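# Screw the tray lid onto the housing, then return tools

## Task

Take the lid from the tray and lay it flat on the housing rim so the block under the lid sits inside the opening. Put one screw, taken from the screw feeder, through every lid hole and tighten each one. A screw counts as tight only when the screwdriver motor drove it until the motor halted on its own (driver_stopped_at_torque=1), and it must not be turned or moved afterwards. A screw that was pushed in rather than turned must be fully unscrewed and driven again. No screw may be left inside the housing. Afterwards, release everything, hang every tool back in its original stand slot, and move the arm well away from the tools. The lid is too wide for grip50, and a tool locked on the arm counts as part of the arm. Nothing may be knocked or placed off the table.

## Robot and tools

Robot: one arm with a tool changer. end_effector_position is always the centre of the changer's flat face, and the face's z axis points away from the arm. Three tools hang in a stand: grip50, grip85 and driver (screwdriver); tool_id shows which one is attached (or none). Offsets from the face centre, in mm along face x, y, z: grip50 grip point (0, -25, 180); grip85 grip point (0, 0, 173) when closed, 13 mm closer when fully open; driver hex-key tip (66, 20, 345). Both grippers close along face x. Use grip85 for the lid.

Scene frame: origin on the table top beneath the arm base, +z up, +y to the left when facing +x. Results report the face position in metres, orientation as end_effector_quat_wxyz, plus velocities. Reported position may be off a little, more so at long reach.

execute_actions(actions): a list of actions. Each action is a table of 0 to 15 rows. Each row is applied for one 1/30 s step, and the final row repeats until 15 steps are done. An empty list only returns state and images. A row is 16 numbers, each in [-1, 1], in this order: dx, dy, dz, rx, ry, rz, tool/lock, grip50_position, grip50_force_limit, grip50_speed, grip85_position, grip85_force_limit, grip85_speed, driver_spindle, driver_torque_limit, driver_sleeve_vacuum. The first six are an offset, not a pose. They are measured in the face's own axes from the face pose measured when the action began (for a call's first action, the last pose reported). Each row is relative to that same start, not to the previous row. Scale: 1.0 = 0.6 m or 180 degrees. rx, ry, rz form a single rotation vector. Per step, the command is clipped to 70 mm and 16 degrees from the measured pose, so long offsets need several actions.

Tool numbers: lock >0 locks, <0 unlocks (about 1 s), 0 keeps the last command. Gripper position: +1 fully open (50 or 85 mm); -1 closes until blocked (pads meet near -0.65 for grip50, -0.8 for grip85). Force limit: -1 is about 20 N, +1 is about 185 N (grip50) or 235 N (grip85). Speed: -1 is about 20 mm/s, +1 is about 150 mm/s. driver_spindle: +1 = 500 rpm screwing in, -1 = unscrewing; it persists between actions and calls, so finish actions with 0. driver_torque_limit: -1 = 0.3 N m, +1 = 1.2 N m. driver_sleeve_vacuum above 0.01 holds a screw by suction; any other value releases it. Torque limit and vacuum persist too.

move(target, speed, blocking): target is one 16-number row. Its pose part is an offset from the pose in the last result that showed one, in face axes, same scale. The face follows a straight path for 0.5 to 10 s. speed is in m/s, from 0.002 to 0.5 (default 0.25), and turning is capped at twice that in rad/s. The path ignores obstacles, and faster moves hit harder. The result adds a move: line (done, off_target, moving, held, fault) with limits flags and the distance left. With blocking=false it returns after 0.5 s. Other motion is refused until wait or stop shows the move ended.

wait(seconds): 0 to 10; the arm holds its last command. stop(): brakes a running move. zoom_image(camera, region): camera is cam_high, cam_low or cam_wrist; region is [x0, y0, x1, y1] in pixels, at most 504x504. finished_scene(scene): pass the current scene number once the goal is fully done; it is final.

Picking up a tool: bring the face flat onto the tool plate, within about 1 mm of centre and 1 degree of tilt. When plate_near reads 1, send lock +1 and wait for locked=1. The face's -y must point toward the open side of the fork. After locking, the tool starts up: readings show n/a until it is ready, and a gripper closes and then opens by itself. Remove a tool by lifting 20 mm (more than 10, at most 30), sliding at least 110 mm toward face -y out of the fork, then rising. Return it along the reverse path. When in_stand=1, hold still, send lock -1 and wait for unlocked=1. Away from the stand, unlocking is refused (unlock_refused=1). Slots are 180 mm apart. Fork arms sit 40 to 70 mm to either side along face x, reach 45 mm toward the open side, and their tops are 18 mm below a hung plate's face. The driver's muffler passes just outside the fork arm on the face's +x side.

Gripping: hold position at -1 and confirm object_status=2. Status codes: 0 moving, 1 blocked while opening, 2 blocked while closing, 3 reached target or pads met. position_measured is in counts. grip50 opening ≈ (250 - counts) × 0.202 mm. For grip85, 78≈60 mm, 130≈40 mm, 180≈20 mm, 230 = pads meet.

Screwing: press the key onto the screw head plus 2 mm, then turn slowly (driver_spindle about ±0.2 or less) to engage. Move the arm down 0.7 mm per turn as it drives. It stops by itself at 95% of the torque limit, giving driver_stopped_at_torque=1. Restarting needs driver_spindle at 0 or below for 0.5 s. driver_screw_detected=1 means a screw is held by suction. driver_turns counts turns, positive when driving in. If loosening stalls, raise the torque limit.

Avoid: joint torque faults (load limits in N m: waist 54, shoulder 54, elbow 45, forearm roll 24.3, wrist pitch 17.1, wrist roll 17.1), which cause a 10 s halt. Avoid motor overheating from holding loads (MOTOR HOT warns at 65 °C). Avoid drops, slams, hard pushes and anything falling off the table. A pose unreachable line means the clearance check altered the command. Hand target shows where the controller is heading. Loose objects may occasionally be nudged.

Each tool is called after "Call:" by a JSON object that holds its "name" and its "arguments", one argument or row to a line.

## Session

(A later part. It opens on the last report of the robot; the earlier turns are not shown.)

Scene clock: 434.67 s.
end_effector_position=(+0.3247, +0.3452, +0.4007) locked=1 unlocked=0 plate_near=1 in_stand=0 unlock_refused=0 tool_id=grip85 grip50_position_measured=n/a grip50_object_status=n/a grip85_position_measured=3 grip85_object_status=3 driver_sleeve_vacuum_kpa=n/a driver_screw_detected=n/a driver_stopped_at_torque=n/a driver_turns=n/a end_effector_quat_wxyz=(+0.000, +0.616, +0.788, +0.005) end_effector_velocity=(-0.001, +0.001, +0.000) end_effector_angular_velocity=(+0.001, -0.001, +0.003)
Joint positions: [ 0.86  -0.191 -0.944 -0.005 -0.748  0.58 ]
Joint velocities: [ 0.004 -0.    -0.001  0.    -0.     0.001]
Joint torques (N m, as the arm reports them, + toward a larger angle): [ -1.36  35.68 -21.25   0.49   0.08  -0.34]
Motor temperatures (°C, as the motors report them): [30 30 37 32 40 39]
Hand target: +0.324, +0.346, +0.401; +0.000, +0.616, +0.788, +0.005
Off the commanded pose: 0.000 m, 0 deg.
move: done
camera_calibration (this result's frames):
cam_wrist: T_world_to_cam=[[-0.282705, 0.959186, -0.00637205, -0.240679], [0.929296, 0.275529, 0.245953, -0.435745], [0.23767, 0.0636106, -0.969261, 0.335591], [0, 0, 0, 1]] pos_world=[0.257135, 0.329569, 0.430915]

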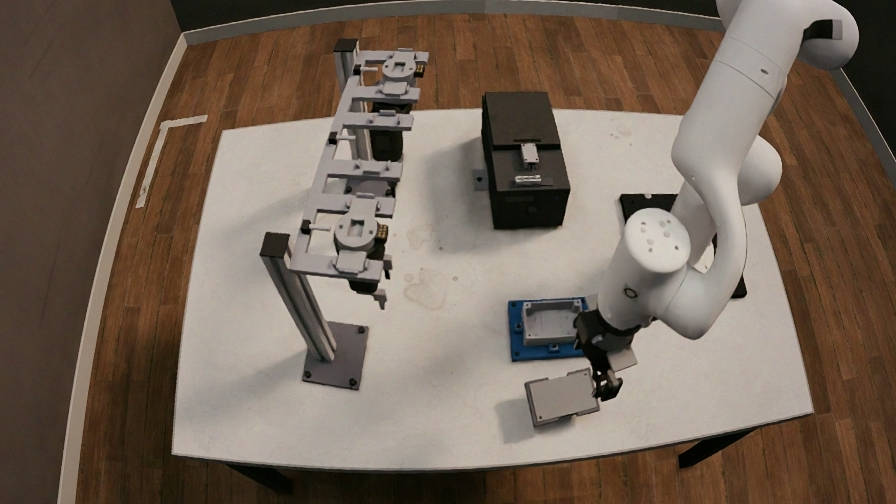

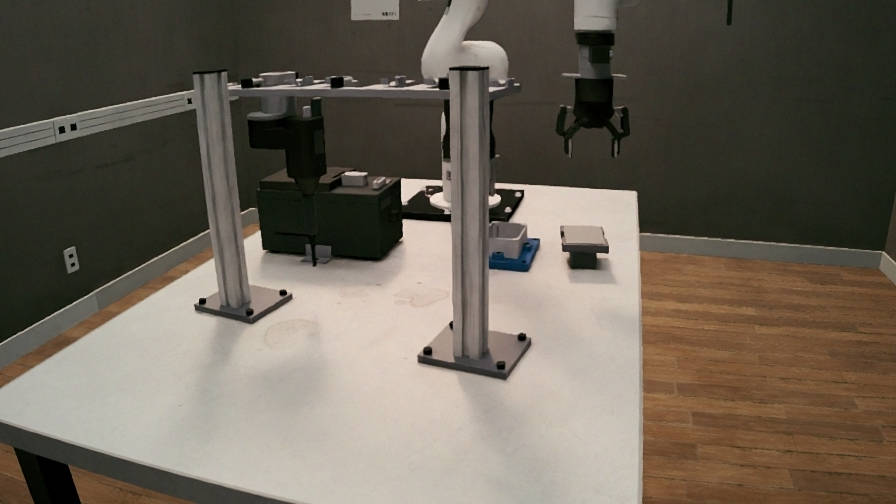

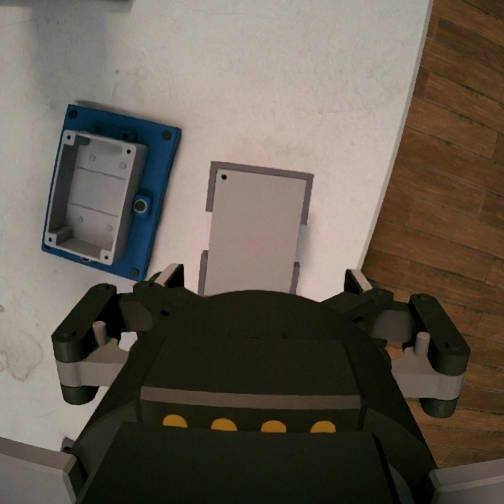

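Call:
{"name": "move", "arguments": {
  "target": [0.0052, 0.0214, 0.2167, 0, 0, 0.0194, 0,0,0,0,1,0,0,0,0,0],
  "speed": 0.2
}}

Call:
{"name": "zoom_image", "arguments": {
  "camera": "cam_low",
  "region": [520, 150, 660, 290]
}}

Call:
{"name": "zoom_image", "arguments": {
  "camera": "cam_high",
  "region": [500, 320, 660, 450]
}}

Scene clock: 488.87 s.
end_effector_position=(+0.3374, +0.3522, +0.2712) locked=1 unlocked=0 plate_near=1 in_stand=0 unlock_refused=0 tool_id=grip85 grip50_position_measured=n/a grip50_object_status=n/a grip85_position_measured=3 grip85_object_status=3 driver_sleeve_vacuum_kpa=n/a driver_screw_detected=n/a driver_stopped_at_torque=n/a driver_turns=n/a end_effector_quat_wxyz=(+0.000, +0.640, +0.769, +0.006) end_effector_velocity=(+0.000, -0.001, -0.002) end_effector_angular_velocity=(+0.000, +0.000, -0.003)
Joint positions: [ 0.85  -0.423 -0.897 -0.008 -0.468  0.634]
Joint velocities: [-0.001 -0.003  0.001  0.     0.004  0.001]
Joint torques (N m, as the arm reports them, + toward a larger angle): [ -2.61  42.71 -17.19   0.07  -0.01  -0.24]
Motor temperatures (°C, as the motors report them): [30 31 38 32 40 39]
Hand target: +0.337, +0.352, +0.271; +0.000, +0.640, +0.769, +0.005
Off the commanded pose: 0.000 m, 0 deg.
move: done
camera_calibration (this result's frames):
cam_wrist: T_world_to_cam=[[-0.223539, 0.974678, -0.00577393, -0.270203], [0.944328, 0.218038, 0.246383, -0.40265], [0.241403, 0.0496237, -0.969155, 0.210241], [0, 0, 0, 1]] pos_world=[0.269079, 0.340721, 0.301403]

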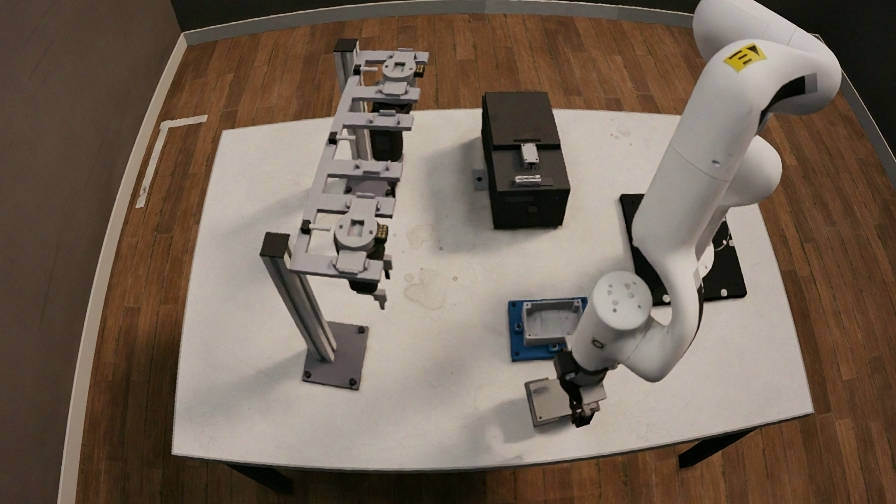

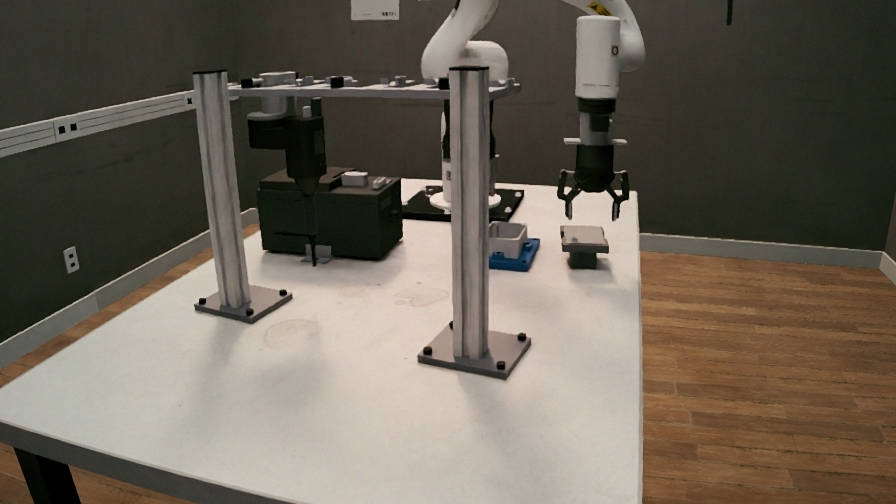

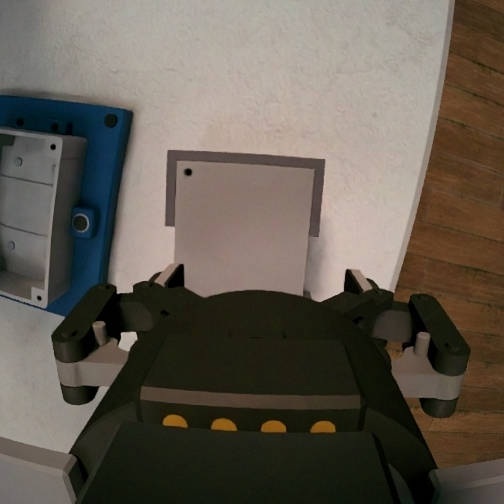

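Region (520, 150, 660, 290) of cam_low's 896x504 image, scaled by 3.600, with more detail than that image has.

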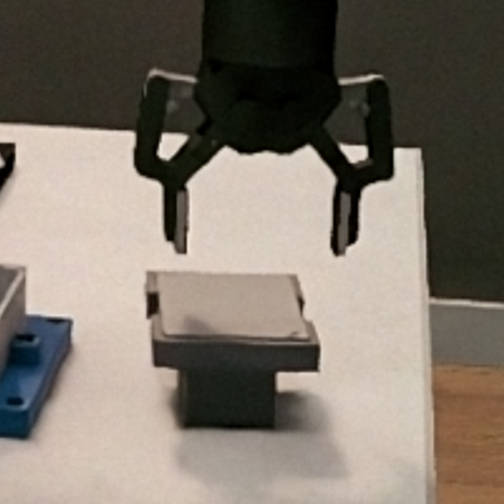

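Region (500, 320, 660, 450) of cam_high's 896x504 image, scaled by 3.150, with more detail than that image has; it fills the top 410 rows of this view, and the rest is white.

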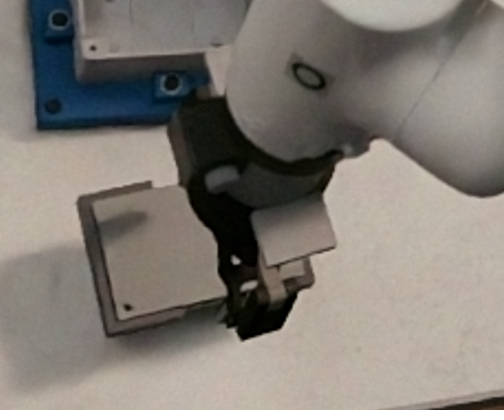

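Call:
{"name": "move", "arguments": {
  "target": [-0.024, 0.001, 0.035, 0, 0, 0.003, 0,0,0,0,1,0,0,0,0,0],
  "speed": 0.08
}}

Call:
{"name": "zoom_image", "arguments": {
  "camera": "cam_low",
  "region": [520, 150, 660, 290]
}}

Scene clock: 558.37 s.
end_effector_position=(+0.3409, +0.3384, +0.2502) locked=1 unlocked=0 plate_near=1 in_stand=0 unlock_refused=0 tool_id=grip85 grip50_position_measured=n/a grip50_object_status=n/a grip85_position_measured=3 grip85_object_status=3 driver_sleeve_vacuum_kpa=n/a driver_screw_detected=n/a driver_stopped_at_torque=n/a driver_turns=n/a end_effector_quat_wxyz=(+0.000, +0.643, +0.766, +0.006) end_effector_velocity=(-0.000, -0.000, -0.001) end_effector_angular_velocity=(+0.000, -0.000, +0.001)
Joint positions: [ 0.825 -0.448 -0.87  -0.009 -0.415  0.62 ]
Joint velocities: [-0.    -0.     0.001  0.     0.002 -0.001]
Joint torques (N m, as the arm reports them, + toward a larger angle): [ -1.66  42.81 -16.79  -0.25   0.    -0.13]
Motor temperatures (°C, as the motors report them): [30 31 37 32 39 39]
Hand target: +0.341, +0.338, +0.250; +0.000, +0.643, +0.766, +0.006
Off the commanded pose: 0.000 m, 0 deg.
move: done
camera_calibration (this result's frames):
cam_wrist: T_world_to_cam=[[-0.214344, 0.976742, -0.00563342, -0.259963], [0.946289, 0.209083, 0.246619, -0.395388], [0.242061, 0.0475305, -0.969096, 0.190275], [0, 0, 0, 1]] pos_world=[0.272372, 0.327542, 0.280441]

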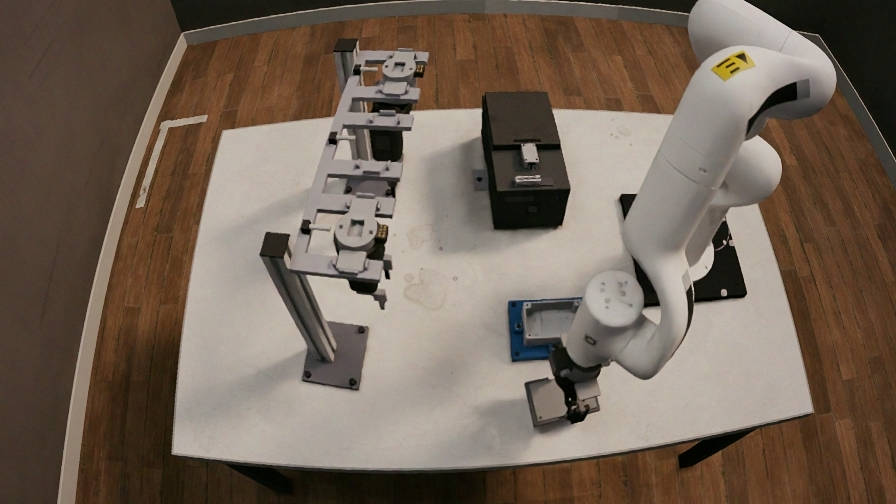

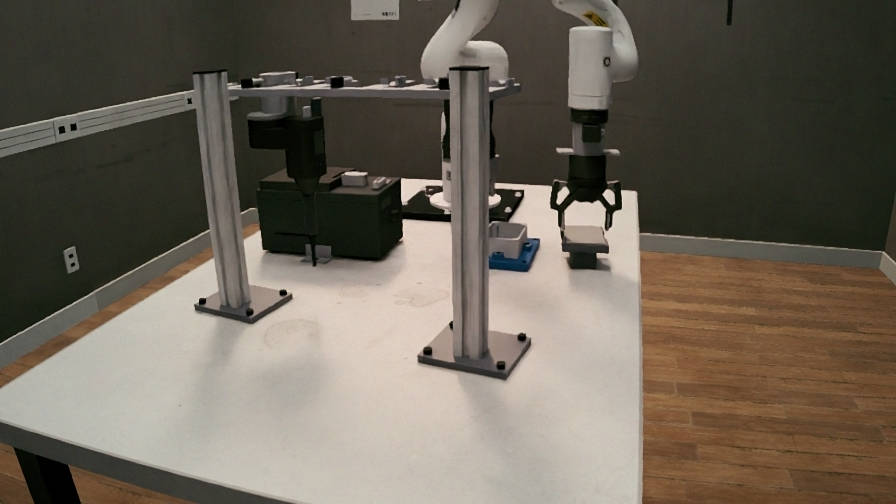

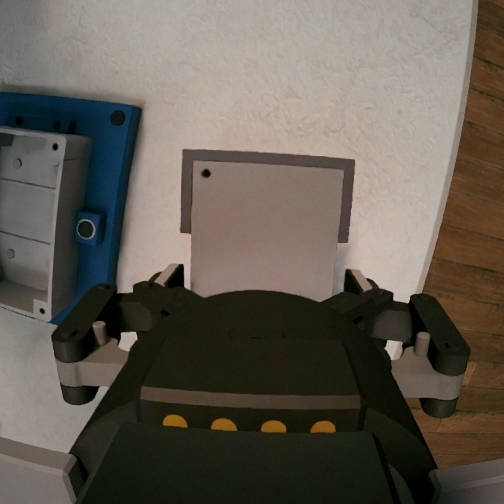

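Region (520, 150, 660, 290) of cam_low's 896x504 image, scaled by 3.600, with more detail than that image has.

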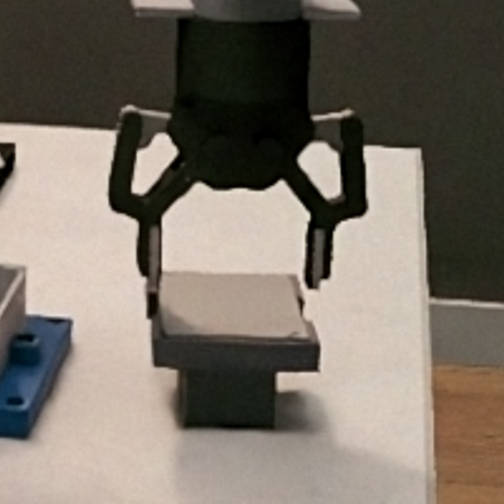

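Call:
{"name": "move", "arguments": {
  "target": [0, 0, 0.024, 0, 0, 0, 0,0,0,0,1,0,0,0,0,0],
  "speed": 0.03
}}

Call:
{"name": "zoom_image", "arguments": {
  "camera": "cam_low",
  "region": [540, 190, 640, 280]
}}

Call:
{"name": "zoom_image", "arguments": {
  "camera": "cam_wrist",
  "region": [140, 130, 400, 310]
}}

Scene clock: 576.53 s.
end_effector_position=(+0.3410, +0.3385, +0.2359) locked=1 unlocked=0 plate_near=1 in_stand=0 unlock_refused=0 tool_id=grip85 grip50_position_measured=n/a grip50_object_status=n/a grip85_position_measured=3 grip85_object_status=3 driver_sleeve_vacuum_kpa=n/a driver_screw_detected=n/a driver_stopped_at_torque=n/a driver_turns=n/a end_effector_quat_wxyz=(+0.000, +0.643, +0.766, +0.006) end_effector_velocity=(+0.000, +0.001, -0.000) end_effector_angular_velocity=(+0.002, -0.002, +0.001)
Joint positions: [ 0.824 -0.477 -0.869 -0.009 -0.385  0.62 ]
Joint velocities: [ 0.001 -0.001 -0.001 -0.001  0.003  0.   ]
Joint torques (N m, as the arm reports them, + toward a larger angle): [ -2.09  43.1  -16.39   0.03   0.07  -0.21]
Motor temperatures (°C, as the motors report them): [30 31 37 32 39 39]
Hand target: +0.341, +0.338, +0.236; +0.000, +0.643, +0.766, +0.006
Off the commanded pose: 0.000 m, 0 deg.
move: done
camera_calibration (this result's frames):
cam_wrist: T_world_to_cam=[[-0.214322, 0.976747, -0.00562888, -0.260136], [0.946272, 0.209057, 0.246707, -0.392015], [0.242147, 0.0475482, -0.969074, 0.176323], [0, 0, 0, 1]] pos_world=[0.272504, 0.327657, 0.266119]

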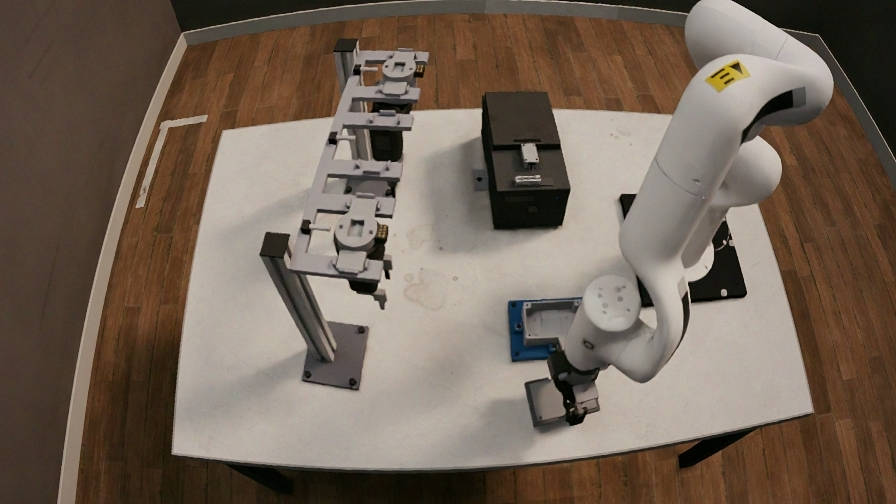

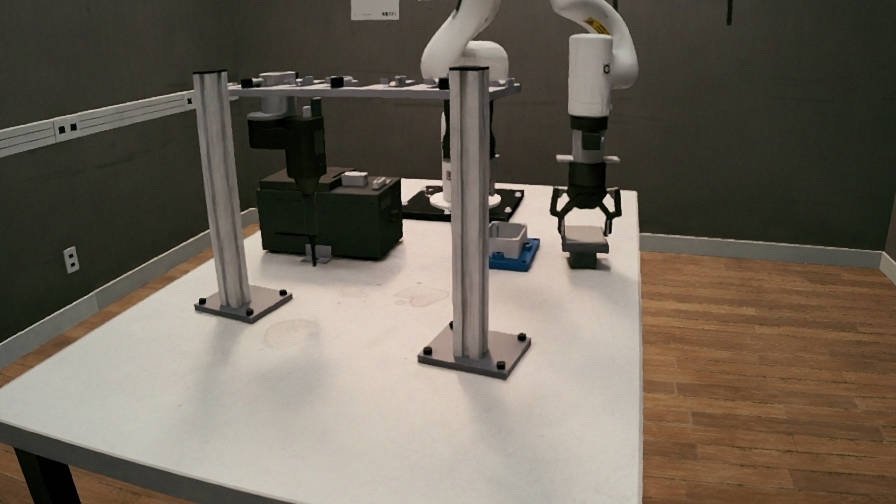

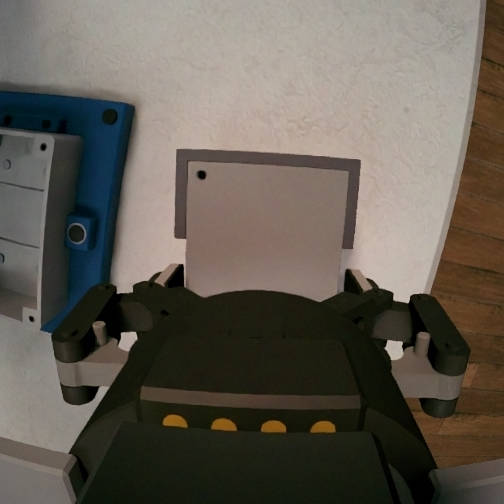

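Region (540, 190, 640, 280) of cam_low's 896x504 image, scaled by 5.040, with more detail than that image has; it fills the top 454 rows of this view, and the rest is white.

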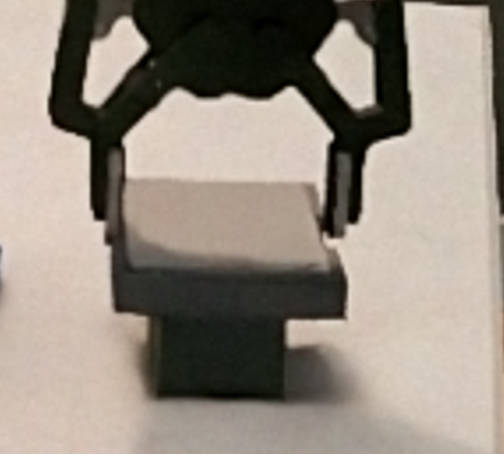

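Region (140, 130, 400, 310) of cam_wrist's 504x504 image, scaled by 1.938, with more detail than that image has; it fills the top 349 rows of this view, and the rest is white.

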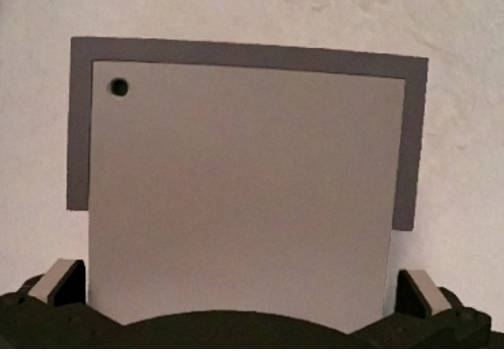

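Call:
{"name": "execute_actions", "arguments": {
  "actions": [
    [[0,0,0.005,0,0,0,0,0,0,0,1,0,0,0,0,0]],
    [[0,0,0,0,0,0,0,0,0,0,-1,-0.3,-0.5,0,0,0]],
    [[0,0,0,0,0,0,0,0,0,0,-1,-0.3,-0.5,0,0,0]]
  ]
}}

Call:
{"name": "zoom_image", "arguments": {
  "camera": "cam_low",
  "region": [540, 190, 640, 280]
}}

Scene clock: 587.87 s.
end_effector_position=(+0.3412, +0.3381, +0.2341) locked=1 unlocked=0 plate_near=1 in_stand=0 unlock_refused=0 tool_id=grip85 grip50_position_measured=n/a grip50_object_status=n/a grip85_position_measured=25 grip85_object_status=2 driver_sleeve_vacuum_kpa=n/a driver_screw_detected=n/a driver_stopped_at_torque=n/a driver_turns=n/a end_effector_quat_wxyz=(+0.000, +0.643, +0.765, +0.004) end_effector_velocity=(-0.000, +0.000, +0.000) end_effector_angular_velocity=(+0.001, -0.000, +0.000)
Joint positions: [ 0.824 -0.482 -0.87  -0.01  -0.385  0.62 ]
Joint velocities: [0.001 0.001 0.    0.    0.    0.   ]
Joint torques (N m, as the arm reports them, + toward a larger angle): [14.59 14.28 -9.77  3.33  5.4  -0.4 ]
Motor temperatures (°C, as the motors report them): [30 31 37 32 39 39]
Hand target: +0.341, +0.338, +0.234; +0.000, +0.643, +0.765, +0.004
Off the commanded pose: 0.000 m, 0 deg.
Step readings (end_effector_position; steps 1 to 15: 1st action; 16 to 30: 2nd action; 31 to 45: 3rd action):
0: (+0.3410, +0.3385, +0.2358)
1: (+0.3410, +0.3385, +0.2358)
2: (+0.3410, +0.3386, +0.2355)
4: (+0.3410, +0.3385, +0.2340)
8: (+0.3410, +0.3385, +0.2329)
15: (+0.3410, +0.3385, +0.2329)
16: (+0.3410, +0.3385, +0.2329)
17: (+0.3410, +0.3385, +0.2329)
19: (+0.3411, +0.3384, +0.2332)
23: (+0.3413, +0.3381, +0.2342)
30: (+0.3412, +0.3382, +0.2340)
31: (+0.3412, +0.3382, +0.2340)
32: (+0.3412, +0.3382, +0.2340)
34: (+0.3412, +0.3381, +0.2341)
38: (+0.3412, +0.3381, +0.2341)
45: end_effector_position above
camera_calibration (this result's frames):
cam_wrist: T_world_to_cam=[[-0.21396, 0.976812, -0.00771547, -0.259386], [0.946911, 0.209338, 0.244004, -0.391339], [0.239961, 0.0449013, -0.969744, 0.176298], [0, 0, 0, 1]] pos_world=[0.27276, 0.327378, 0.264451]

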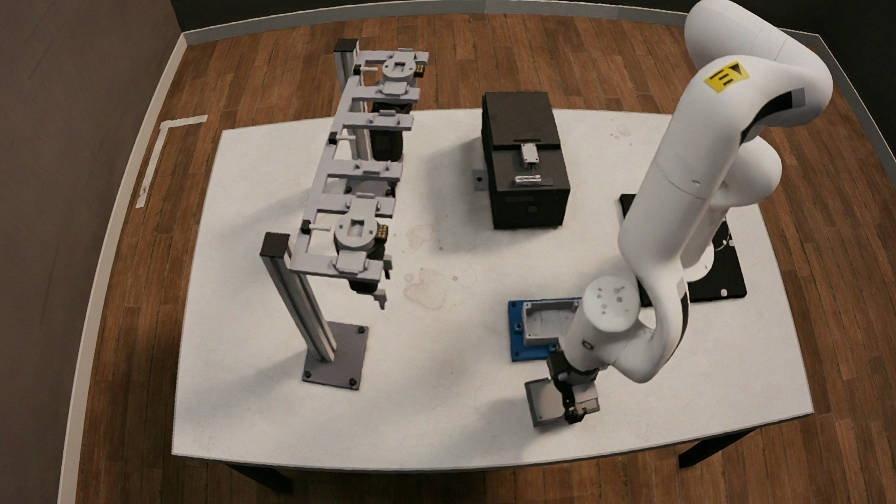

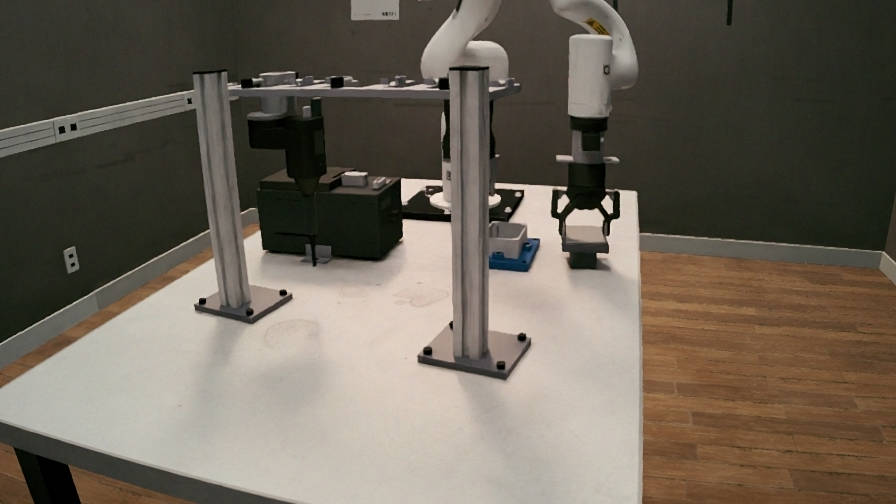

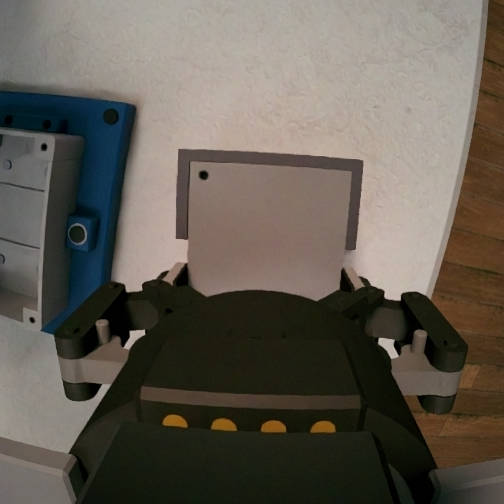

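Region (540, 190, 640, 280) of cam_low's 896x504 image, scaled by 5.040, with more detail than that image has; it fills the top 454 rows of this view, and the rest is white.

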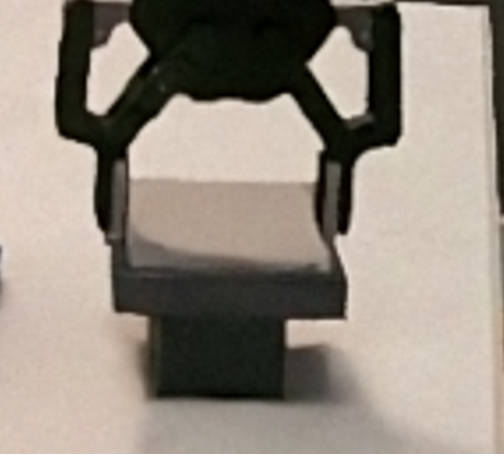

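Call:
{"name": "execute_actions", "arguments": {
  "actions": [
    [[-0.0005,0,-0.004,0,0,0,0,0,0,0,-1,-0.3,-0.5,0,0,0]],
    [[0,0,-0.006,0,0,0,0,0,0,0,-1,-0.3,-0.5,0,0,0]],
    [[0,0,-0.012,0,0,0,0,0,0,0,-1,-0.3,-0.5,0,0,0]]
  ]
}}

Call:
{"name": "zoom_image", "arguments": {
  "camera": "cam_low",
  "region": [540, 190, 640, 280]
}}

Scene clock: 599.37 s.
end_effector_position=(+0.3407, +0.3378, +0.2464) locked=1 unlocked=0 plate_near=1 in_stand=0 unlock_refused=0 tool_id=grip85 grip50_position_measured=n/a grip50_object_status=n/a grip85_position_measured=25 grip85_object_status=2 driver_sleeve_vacuum_kpa=n/a driver_screw_detected=n/a driver_stopped_at_torque=n/a driver_turns=n/a end_effector_quat_wxyz=(+0.000, +0.643, +0.765, +0.004) end_effector_velocity=(+0.000, +0.001, +0.000) end_effector_angular_velocity=(+0.001, -0.001, +0.001)
Joint positions: [ 0.824 -0.456 -0.87  -0.009 -0.411  0.619]
Joint velocities: [ 0.001 -0.    -0.001 -0.     0.    -0.   ]
Joint torques (N m, as the arm reports them, + toward a larger angle): [ -2.25  43.18 -17.1   -0.06   0.01  -0.32]
Motor temperatures (°C, as the motors report them): [30 31 37 32 40 39]
Hand target: +0.341, +0.338, +0.246; +0.000, +0.643, +0.765, +0.004
Off the commanded pose: 0.000 m, 0 deg.
Step readings (end_effector_position; steps 1 to 15: 1st action; 16 to 30: 2nd action; 31 to 45: 3rd action):
0: (+0.3411, +0.3381, +0.2340)
1: (+0.3411, +0.3381, +0.2340)
2: (+0.3411, +0.3381, +0.2342)
4: (+0.3410, +0.3379, +0.2345)
8: (+0.3409, +0.3378, +0.2349)
15: (+0.3410, +0.3379, +0.2357)
16: (+0.3410, +0.3379, +0.2358)
17: (+0.3410, +0.3379, +0.2363)
19: (+0.3410, +0.3379, +0.2379)
23: (+0.3404, +0.3379, +0.2391)
30: (+0.3408, +0.3379, +0.2392)
31: (+0.3408, +0.3379, +0.2393)
32: (+0.3407, +0.3378, +0.2400)
34: (+0.3406, +0.3378, +0.2436)
38: (+0.3408, +0.3380, +0.2464)
45: end_effector_position above
camera_calibration (this result's frames):
cam_wrist: T_world_to_cam=[[-0.21401, 0.976803, -0.00750587, -0.259159], [0.946953, 0.209344, 0.243833, -0.393794], [0.239748, 0.0450751, -0.969788, 0.188397], [0, 0, 0, 1]] pos_world=[0.272274, 0.327094, 0.27678]

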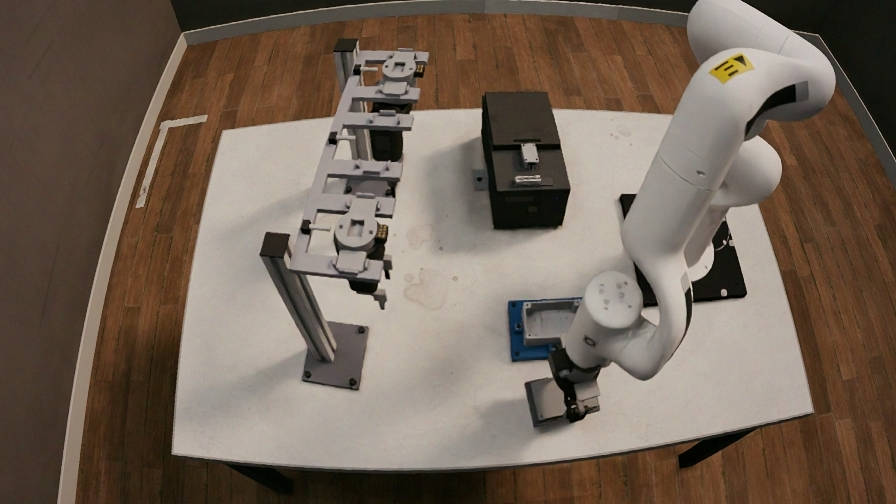

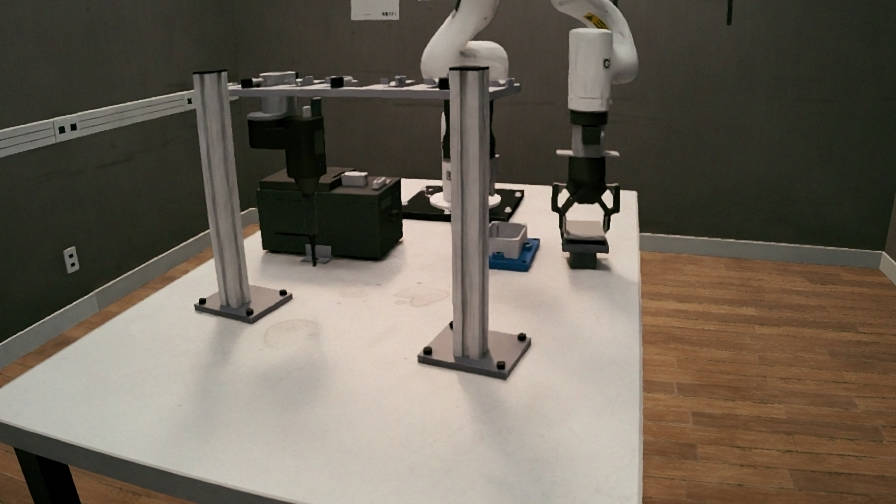

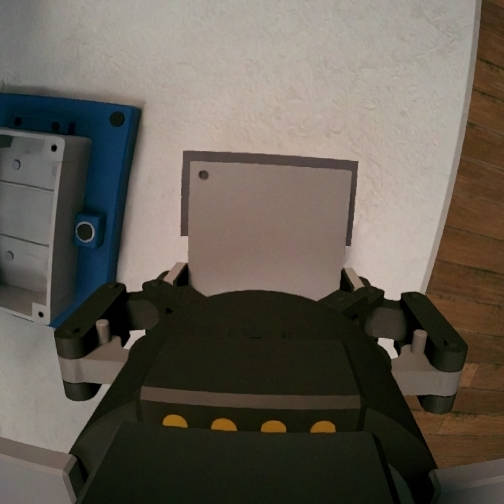

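Region (540, 190, 640, 280) of cam_low's 896x504 image, scaled by 5.040, with more detail than that image has; it fills the top 454 rows of this view, and the rest is white.

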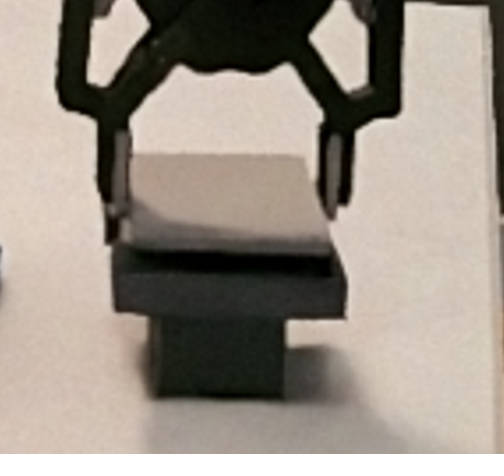

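Call:
{"name": "move", "arguments": {
  "target": [0, 0, -0.15, 0, 0, 0, 0,0,0,0,-1,-0.3,-0.5,0,0,0],
  "speed": 0.15
}}

Scene clock: 652.47 s.
end_effector_position=(+0.3401, +0.3373, +0.3360) locked=1 unlocked=0 plate_near=1 in_stand=0 unlock_refused=0 tool_id=grip85 grip50_position_measured=n/a grip50_object_status=n/a grip85_position_measured=25 grip85_object_status=2 driver_sleeve_vacuum_kpa=n/a driver_screw_detected=n/a driver_stopped_at_torque=n/a driver_turns=n/a end_effector_quat_wxyz=(+0.000, +0.643, +0.766, +0.004) end_effector_velocity=(+0.000, +0.001, +0.002) end_effector_angular_velocity=(+0.001, -0.001, +0.000)
Joint positions: [ 0.825 -0.294 -0.904 -0.006 -0.608  0.617]
Joint velocities: [ 0.     0.002 -0.002  0.    -0.002 -0.   ]
Joint torques (N m, as the arm reports them, + toward a larger angle): [ -1.74  39.74 -20.12   0.     0.    -0.3 ]
Motor temperatures (°C, as the motors report them): [30 31 37 32 40 39]
Hand target: +0.340, +0.337, +0.336; +0.000, +0.643, +0.766, +0.004
Off the commanded pose: 0.000 m, 0 deg.
move: done
camera_calibration (this result's frames):
cam_wrist: T_world_to_cam=[[-0.214184, 0.976763, -0.00764741, -0.258012], [0.947087, 0.20958, 0.243111, -0.41482], [0.239065, 0.0448278, -0.969968, 0.275842], [0, 0, 0, 1]] pos_world=[0.271665, 0.326589, 0.366432]

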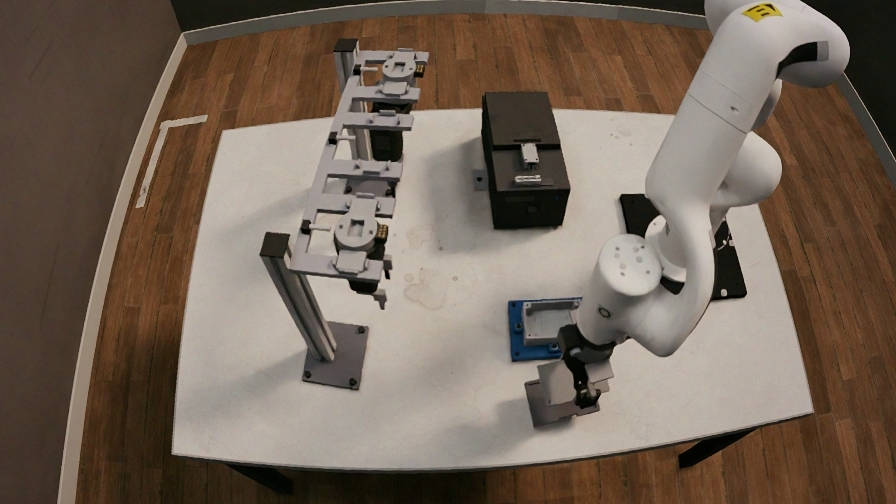

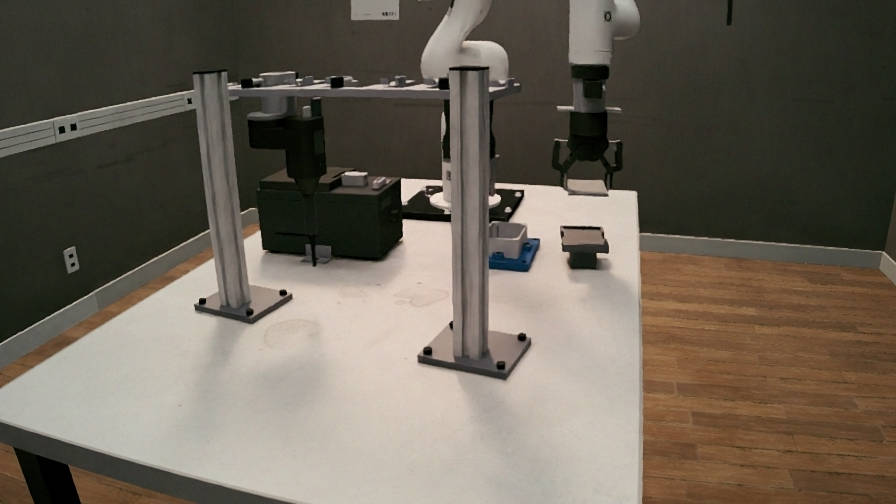

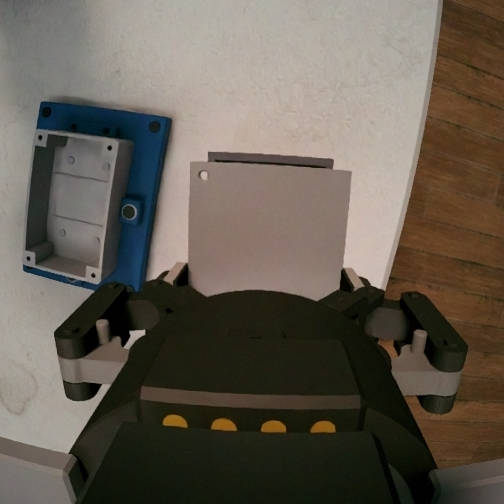

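Call:
{"name": "move", "arguments": {
  "target": [-0.1128, -0.003, 0, 0, 0, 0.0556, 0,0,0,0,-1,-0.3,-0.5,0,0,0],
  "speed": 0.15
}}

Call:
{"name": "zoom_image", "arguments": {
  "camera": "cam_wrist",
  "region": [40, 90, 360, 310]
}}

Scene clock: 660.47 s.
end_effector_position=(+0.3499, +0.2705, +0.3358) locked=1 unlocked=0 plate_near=1 in_stand=0 unlock_refused=0 tool_id=grip85 grip50_position_measured=n/a grip50_object_status=n/a grip85_position_measured=25 grip85_object_status=2 driver_sleeve_vacuum_kpa=n/a driver_screw_detected=n/a driver_stopped_at_torque=n/a driver_turns=n/a end_effector_quat_wxyz=(-0.000, +0.708, +0.707, +0.004) end_effector_velocity=(-0.000, -0.001, -0.000) end_effector_angular_velocity=(-0.002, +0.002, -0.001)
Joint positions: [ 0.702 -0.211 -0.8   -0.006 -0.585  0.668]
Joint velocities: [-0.002  0.001  0.002 -0.    -0.002 -0.   ]
Joint torques (N m, as the arm reports them, + toward a larger angle): [ -0.97  34.7  -19.28   0.26  -0.08  -0.26]
Motor temperatures (°C, as the motors report them): [30 31 37 32 40 39]
Hand target: +0.350, +0.270, +0.336; -0.000, +0.708, +0.706, +0.004
Off the commanded pose: 0.000 m, 0 deg.
move: done
camera_calibration (this result's frames):
cam_wrist: T_world_to_cam=[[-0.0414585, 0.999118, -0.00662336, -0.257468], [0.969206, 0.041826, 0.242675, -0.372296], [0.242738, 0.00364153, -0.970085, 0.28618], [0, 0, 0, 1]] pos_world=[0.28069, 0.27177, 0.366261]

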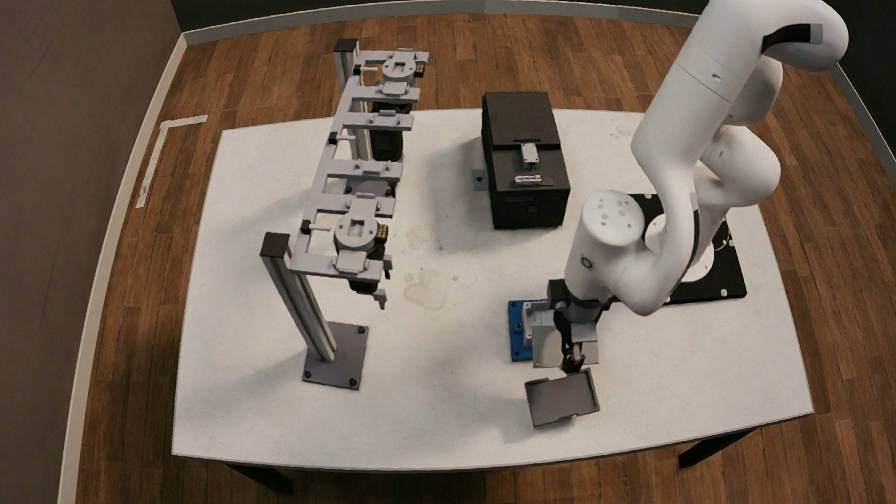

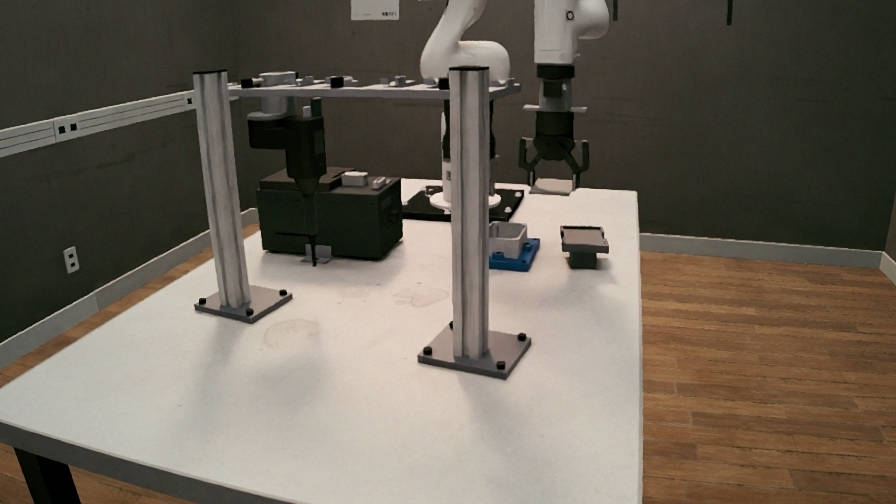

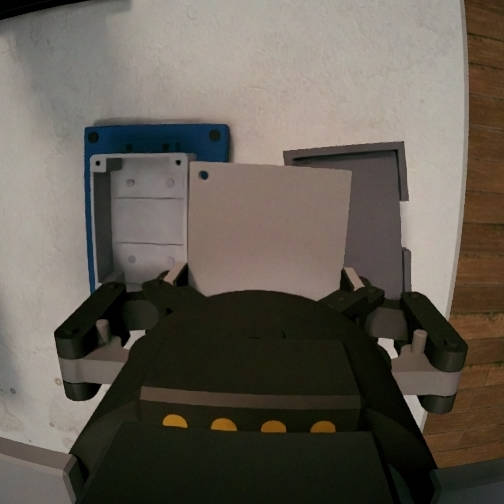

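Region (40, 90, 360, 310) of cam_wrist's 504x504 image, scaled by 1.575, with more detail than that image has; it fills the top 346 rows of this view, and the rest is white.

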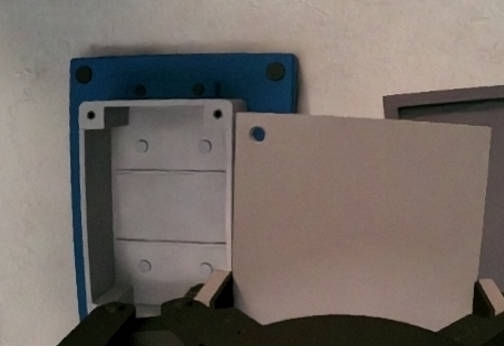

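Call:
{"name": "move", "arguments": {
  "target": [-0.1725, -0.002, 0.10, 0, 0, 0, 0,0,0,0,-1,-0.3,-0.5,0,0,0],
  "speed": 0.12
}}

Call:
{"name": "zoom_image", "arguments": {
  "camera": "cam_low",
  "region": [470, 160, 600, 280]
}}

Call:
{"name": "zoom_image", "arguments": {
  "camera": "cam_wrist",
  "region": [130, 100, 400, 300]
}}

Call:
{"name": "zoom_image", "arguments": {
  "camera": "cam_high",
  "region": [490, 260, 620, 380]
}}

Scene clock: 716.67 s.
end_effector_position=(+0.3489, +0.1674, +0.2755) locked=1 unlocked=0 plate_near=1 in_stand=0 unlock_refused=0 tool_id=grip85 grip50_position_measured=n/a grip50_object_status=n/a grip85_position_measured=25 grip85_object_status=2 driver_sleeve_vacuum_kpa=n/a driver_screw_detected=n/a driver_stopped_at_torque=n/a driver_turns=n/a end_effector_quat_wxyz=(+0.000, +0.708, +0.707, +0.004) end_effector_velocity=(-0.001, -0.001, -0.001) end_effector_angular_velocity=(-0.000, +0.002, +0.001)
Joint positions: [ 0.492 -0.206 -0.616 -0.008 -0.405  0.46 ]
Joint velocities: [-0.002 -0.     0.001  0.002 -0.    -0.005]
Joint torques (N m, as the arm reports them, + toward a larger angle): [ -0.73  30.47 -16.86   0.17  -0.01  -0.26]
Motor temperatures (°C, as the motors report them): [30 31 38 32 39 39]
Hand target: +0.349, +0.167, +0.275; +0.000, +0.708, +0.707, +0.004
Off the commanded pose: 0.000 m, 0 deg.
move: done
camera_calibration (this result's frames):
cam_wrist: T_world_to_cam=[[-0.0413751, 0.99912, -0.00689455, -0.154848], [0.968991, 0.041808, 0.243533, -0.35256], [0.243607, 0.00339544, -0.969868, 0.227992], [0, 0, 0, 1]] pos_world=[0.27968, 0.168678, 0.305914]

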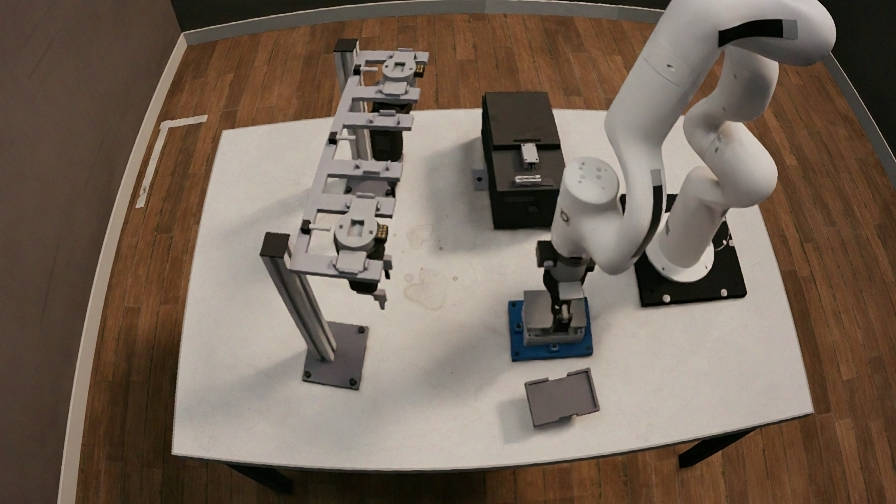

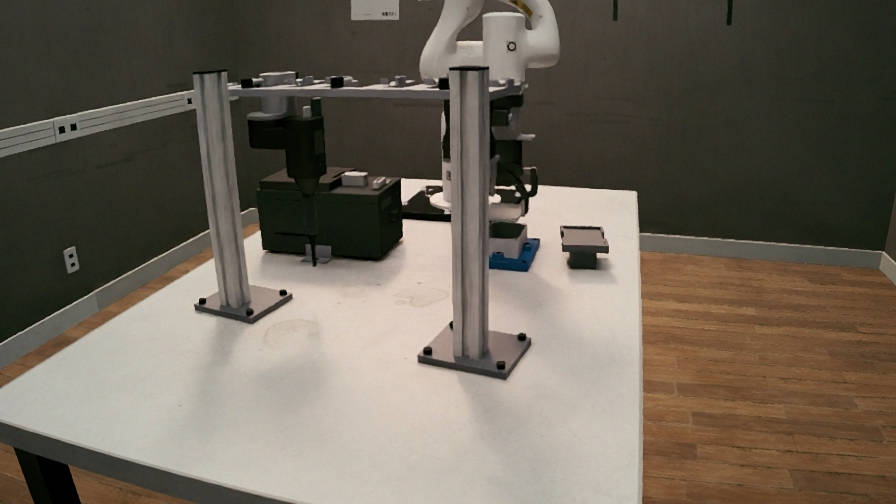

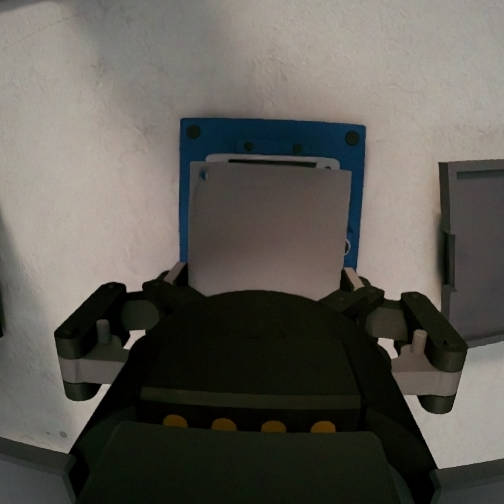

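Region (470, 160, 600, 280) of cam_low's 896x504 image, scaled by 3.877, with more detail than that image has; it fills the top 465 rows of this view, and the rest is white.

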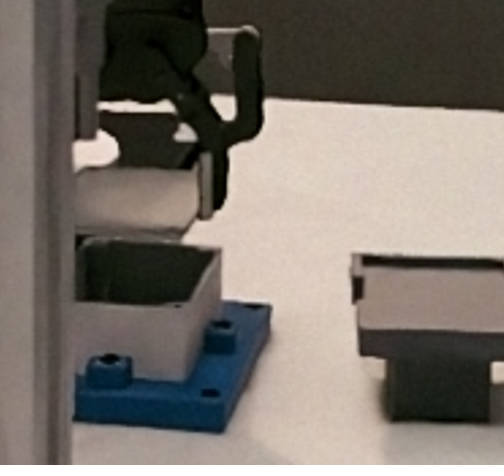

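Region (130, 100, 400, 300) of cam_wrist's 504x504 image, scaled by 1.867, with more detail than that image has; it fills the top 373 rows of this view, and the rest is white.

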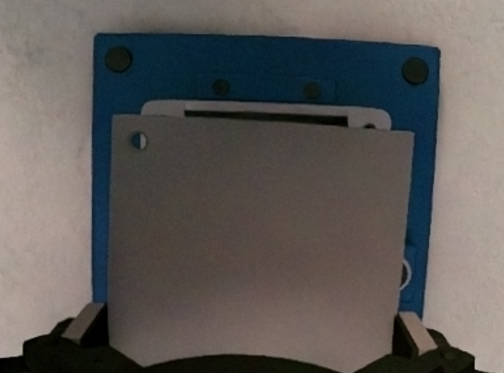

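Region (490, 260, 620, 380) of cam_high's 896x504 image, scaled by 3.877, with more detail than that image has; it fills the top 465 rows of this view, and the rest is white.

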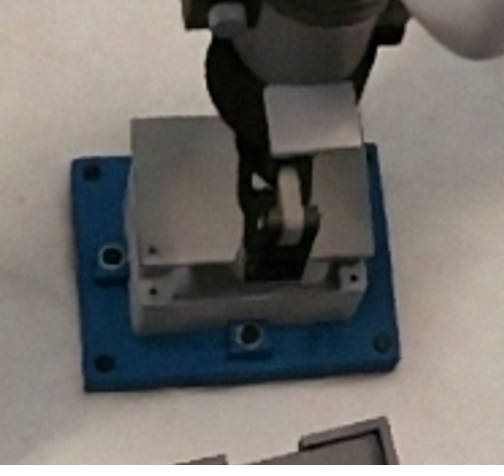

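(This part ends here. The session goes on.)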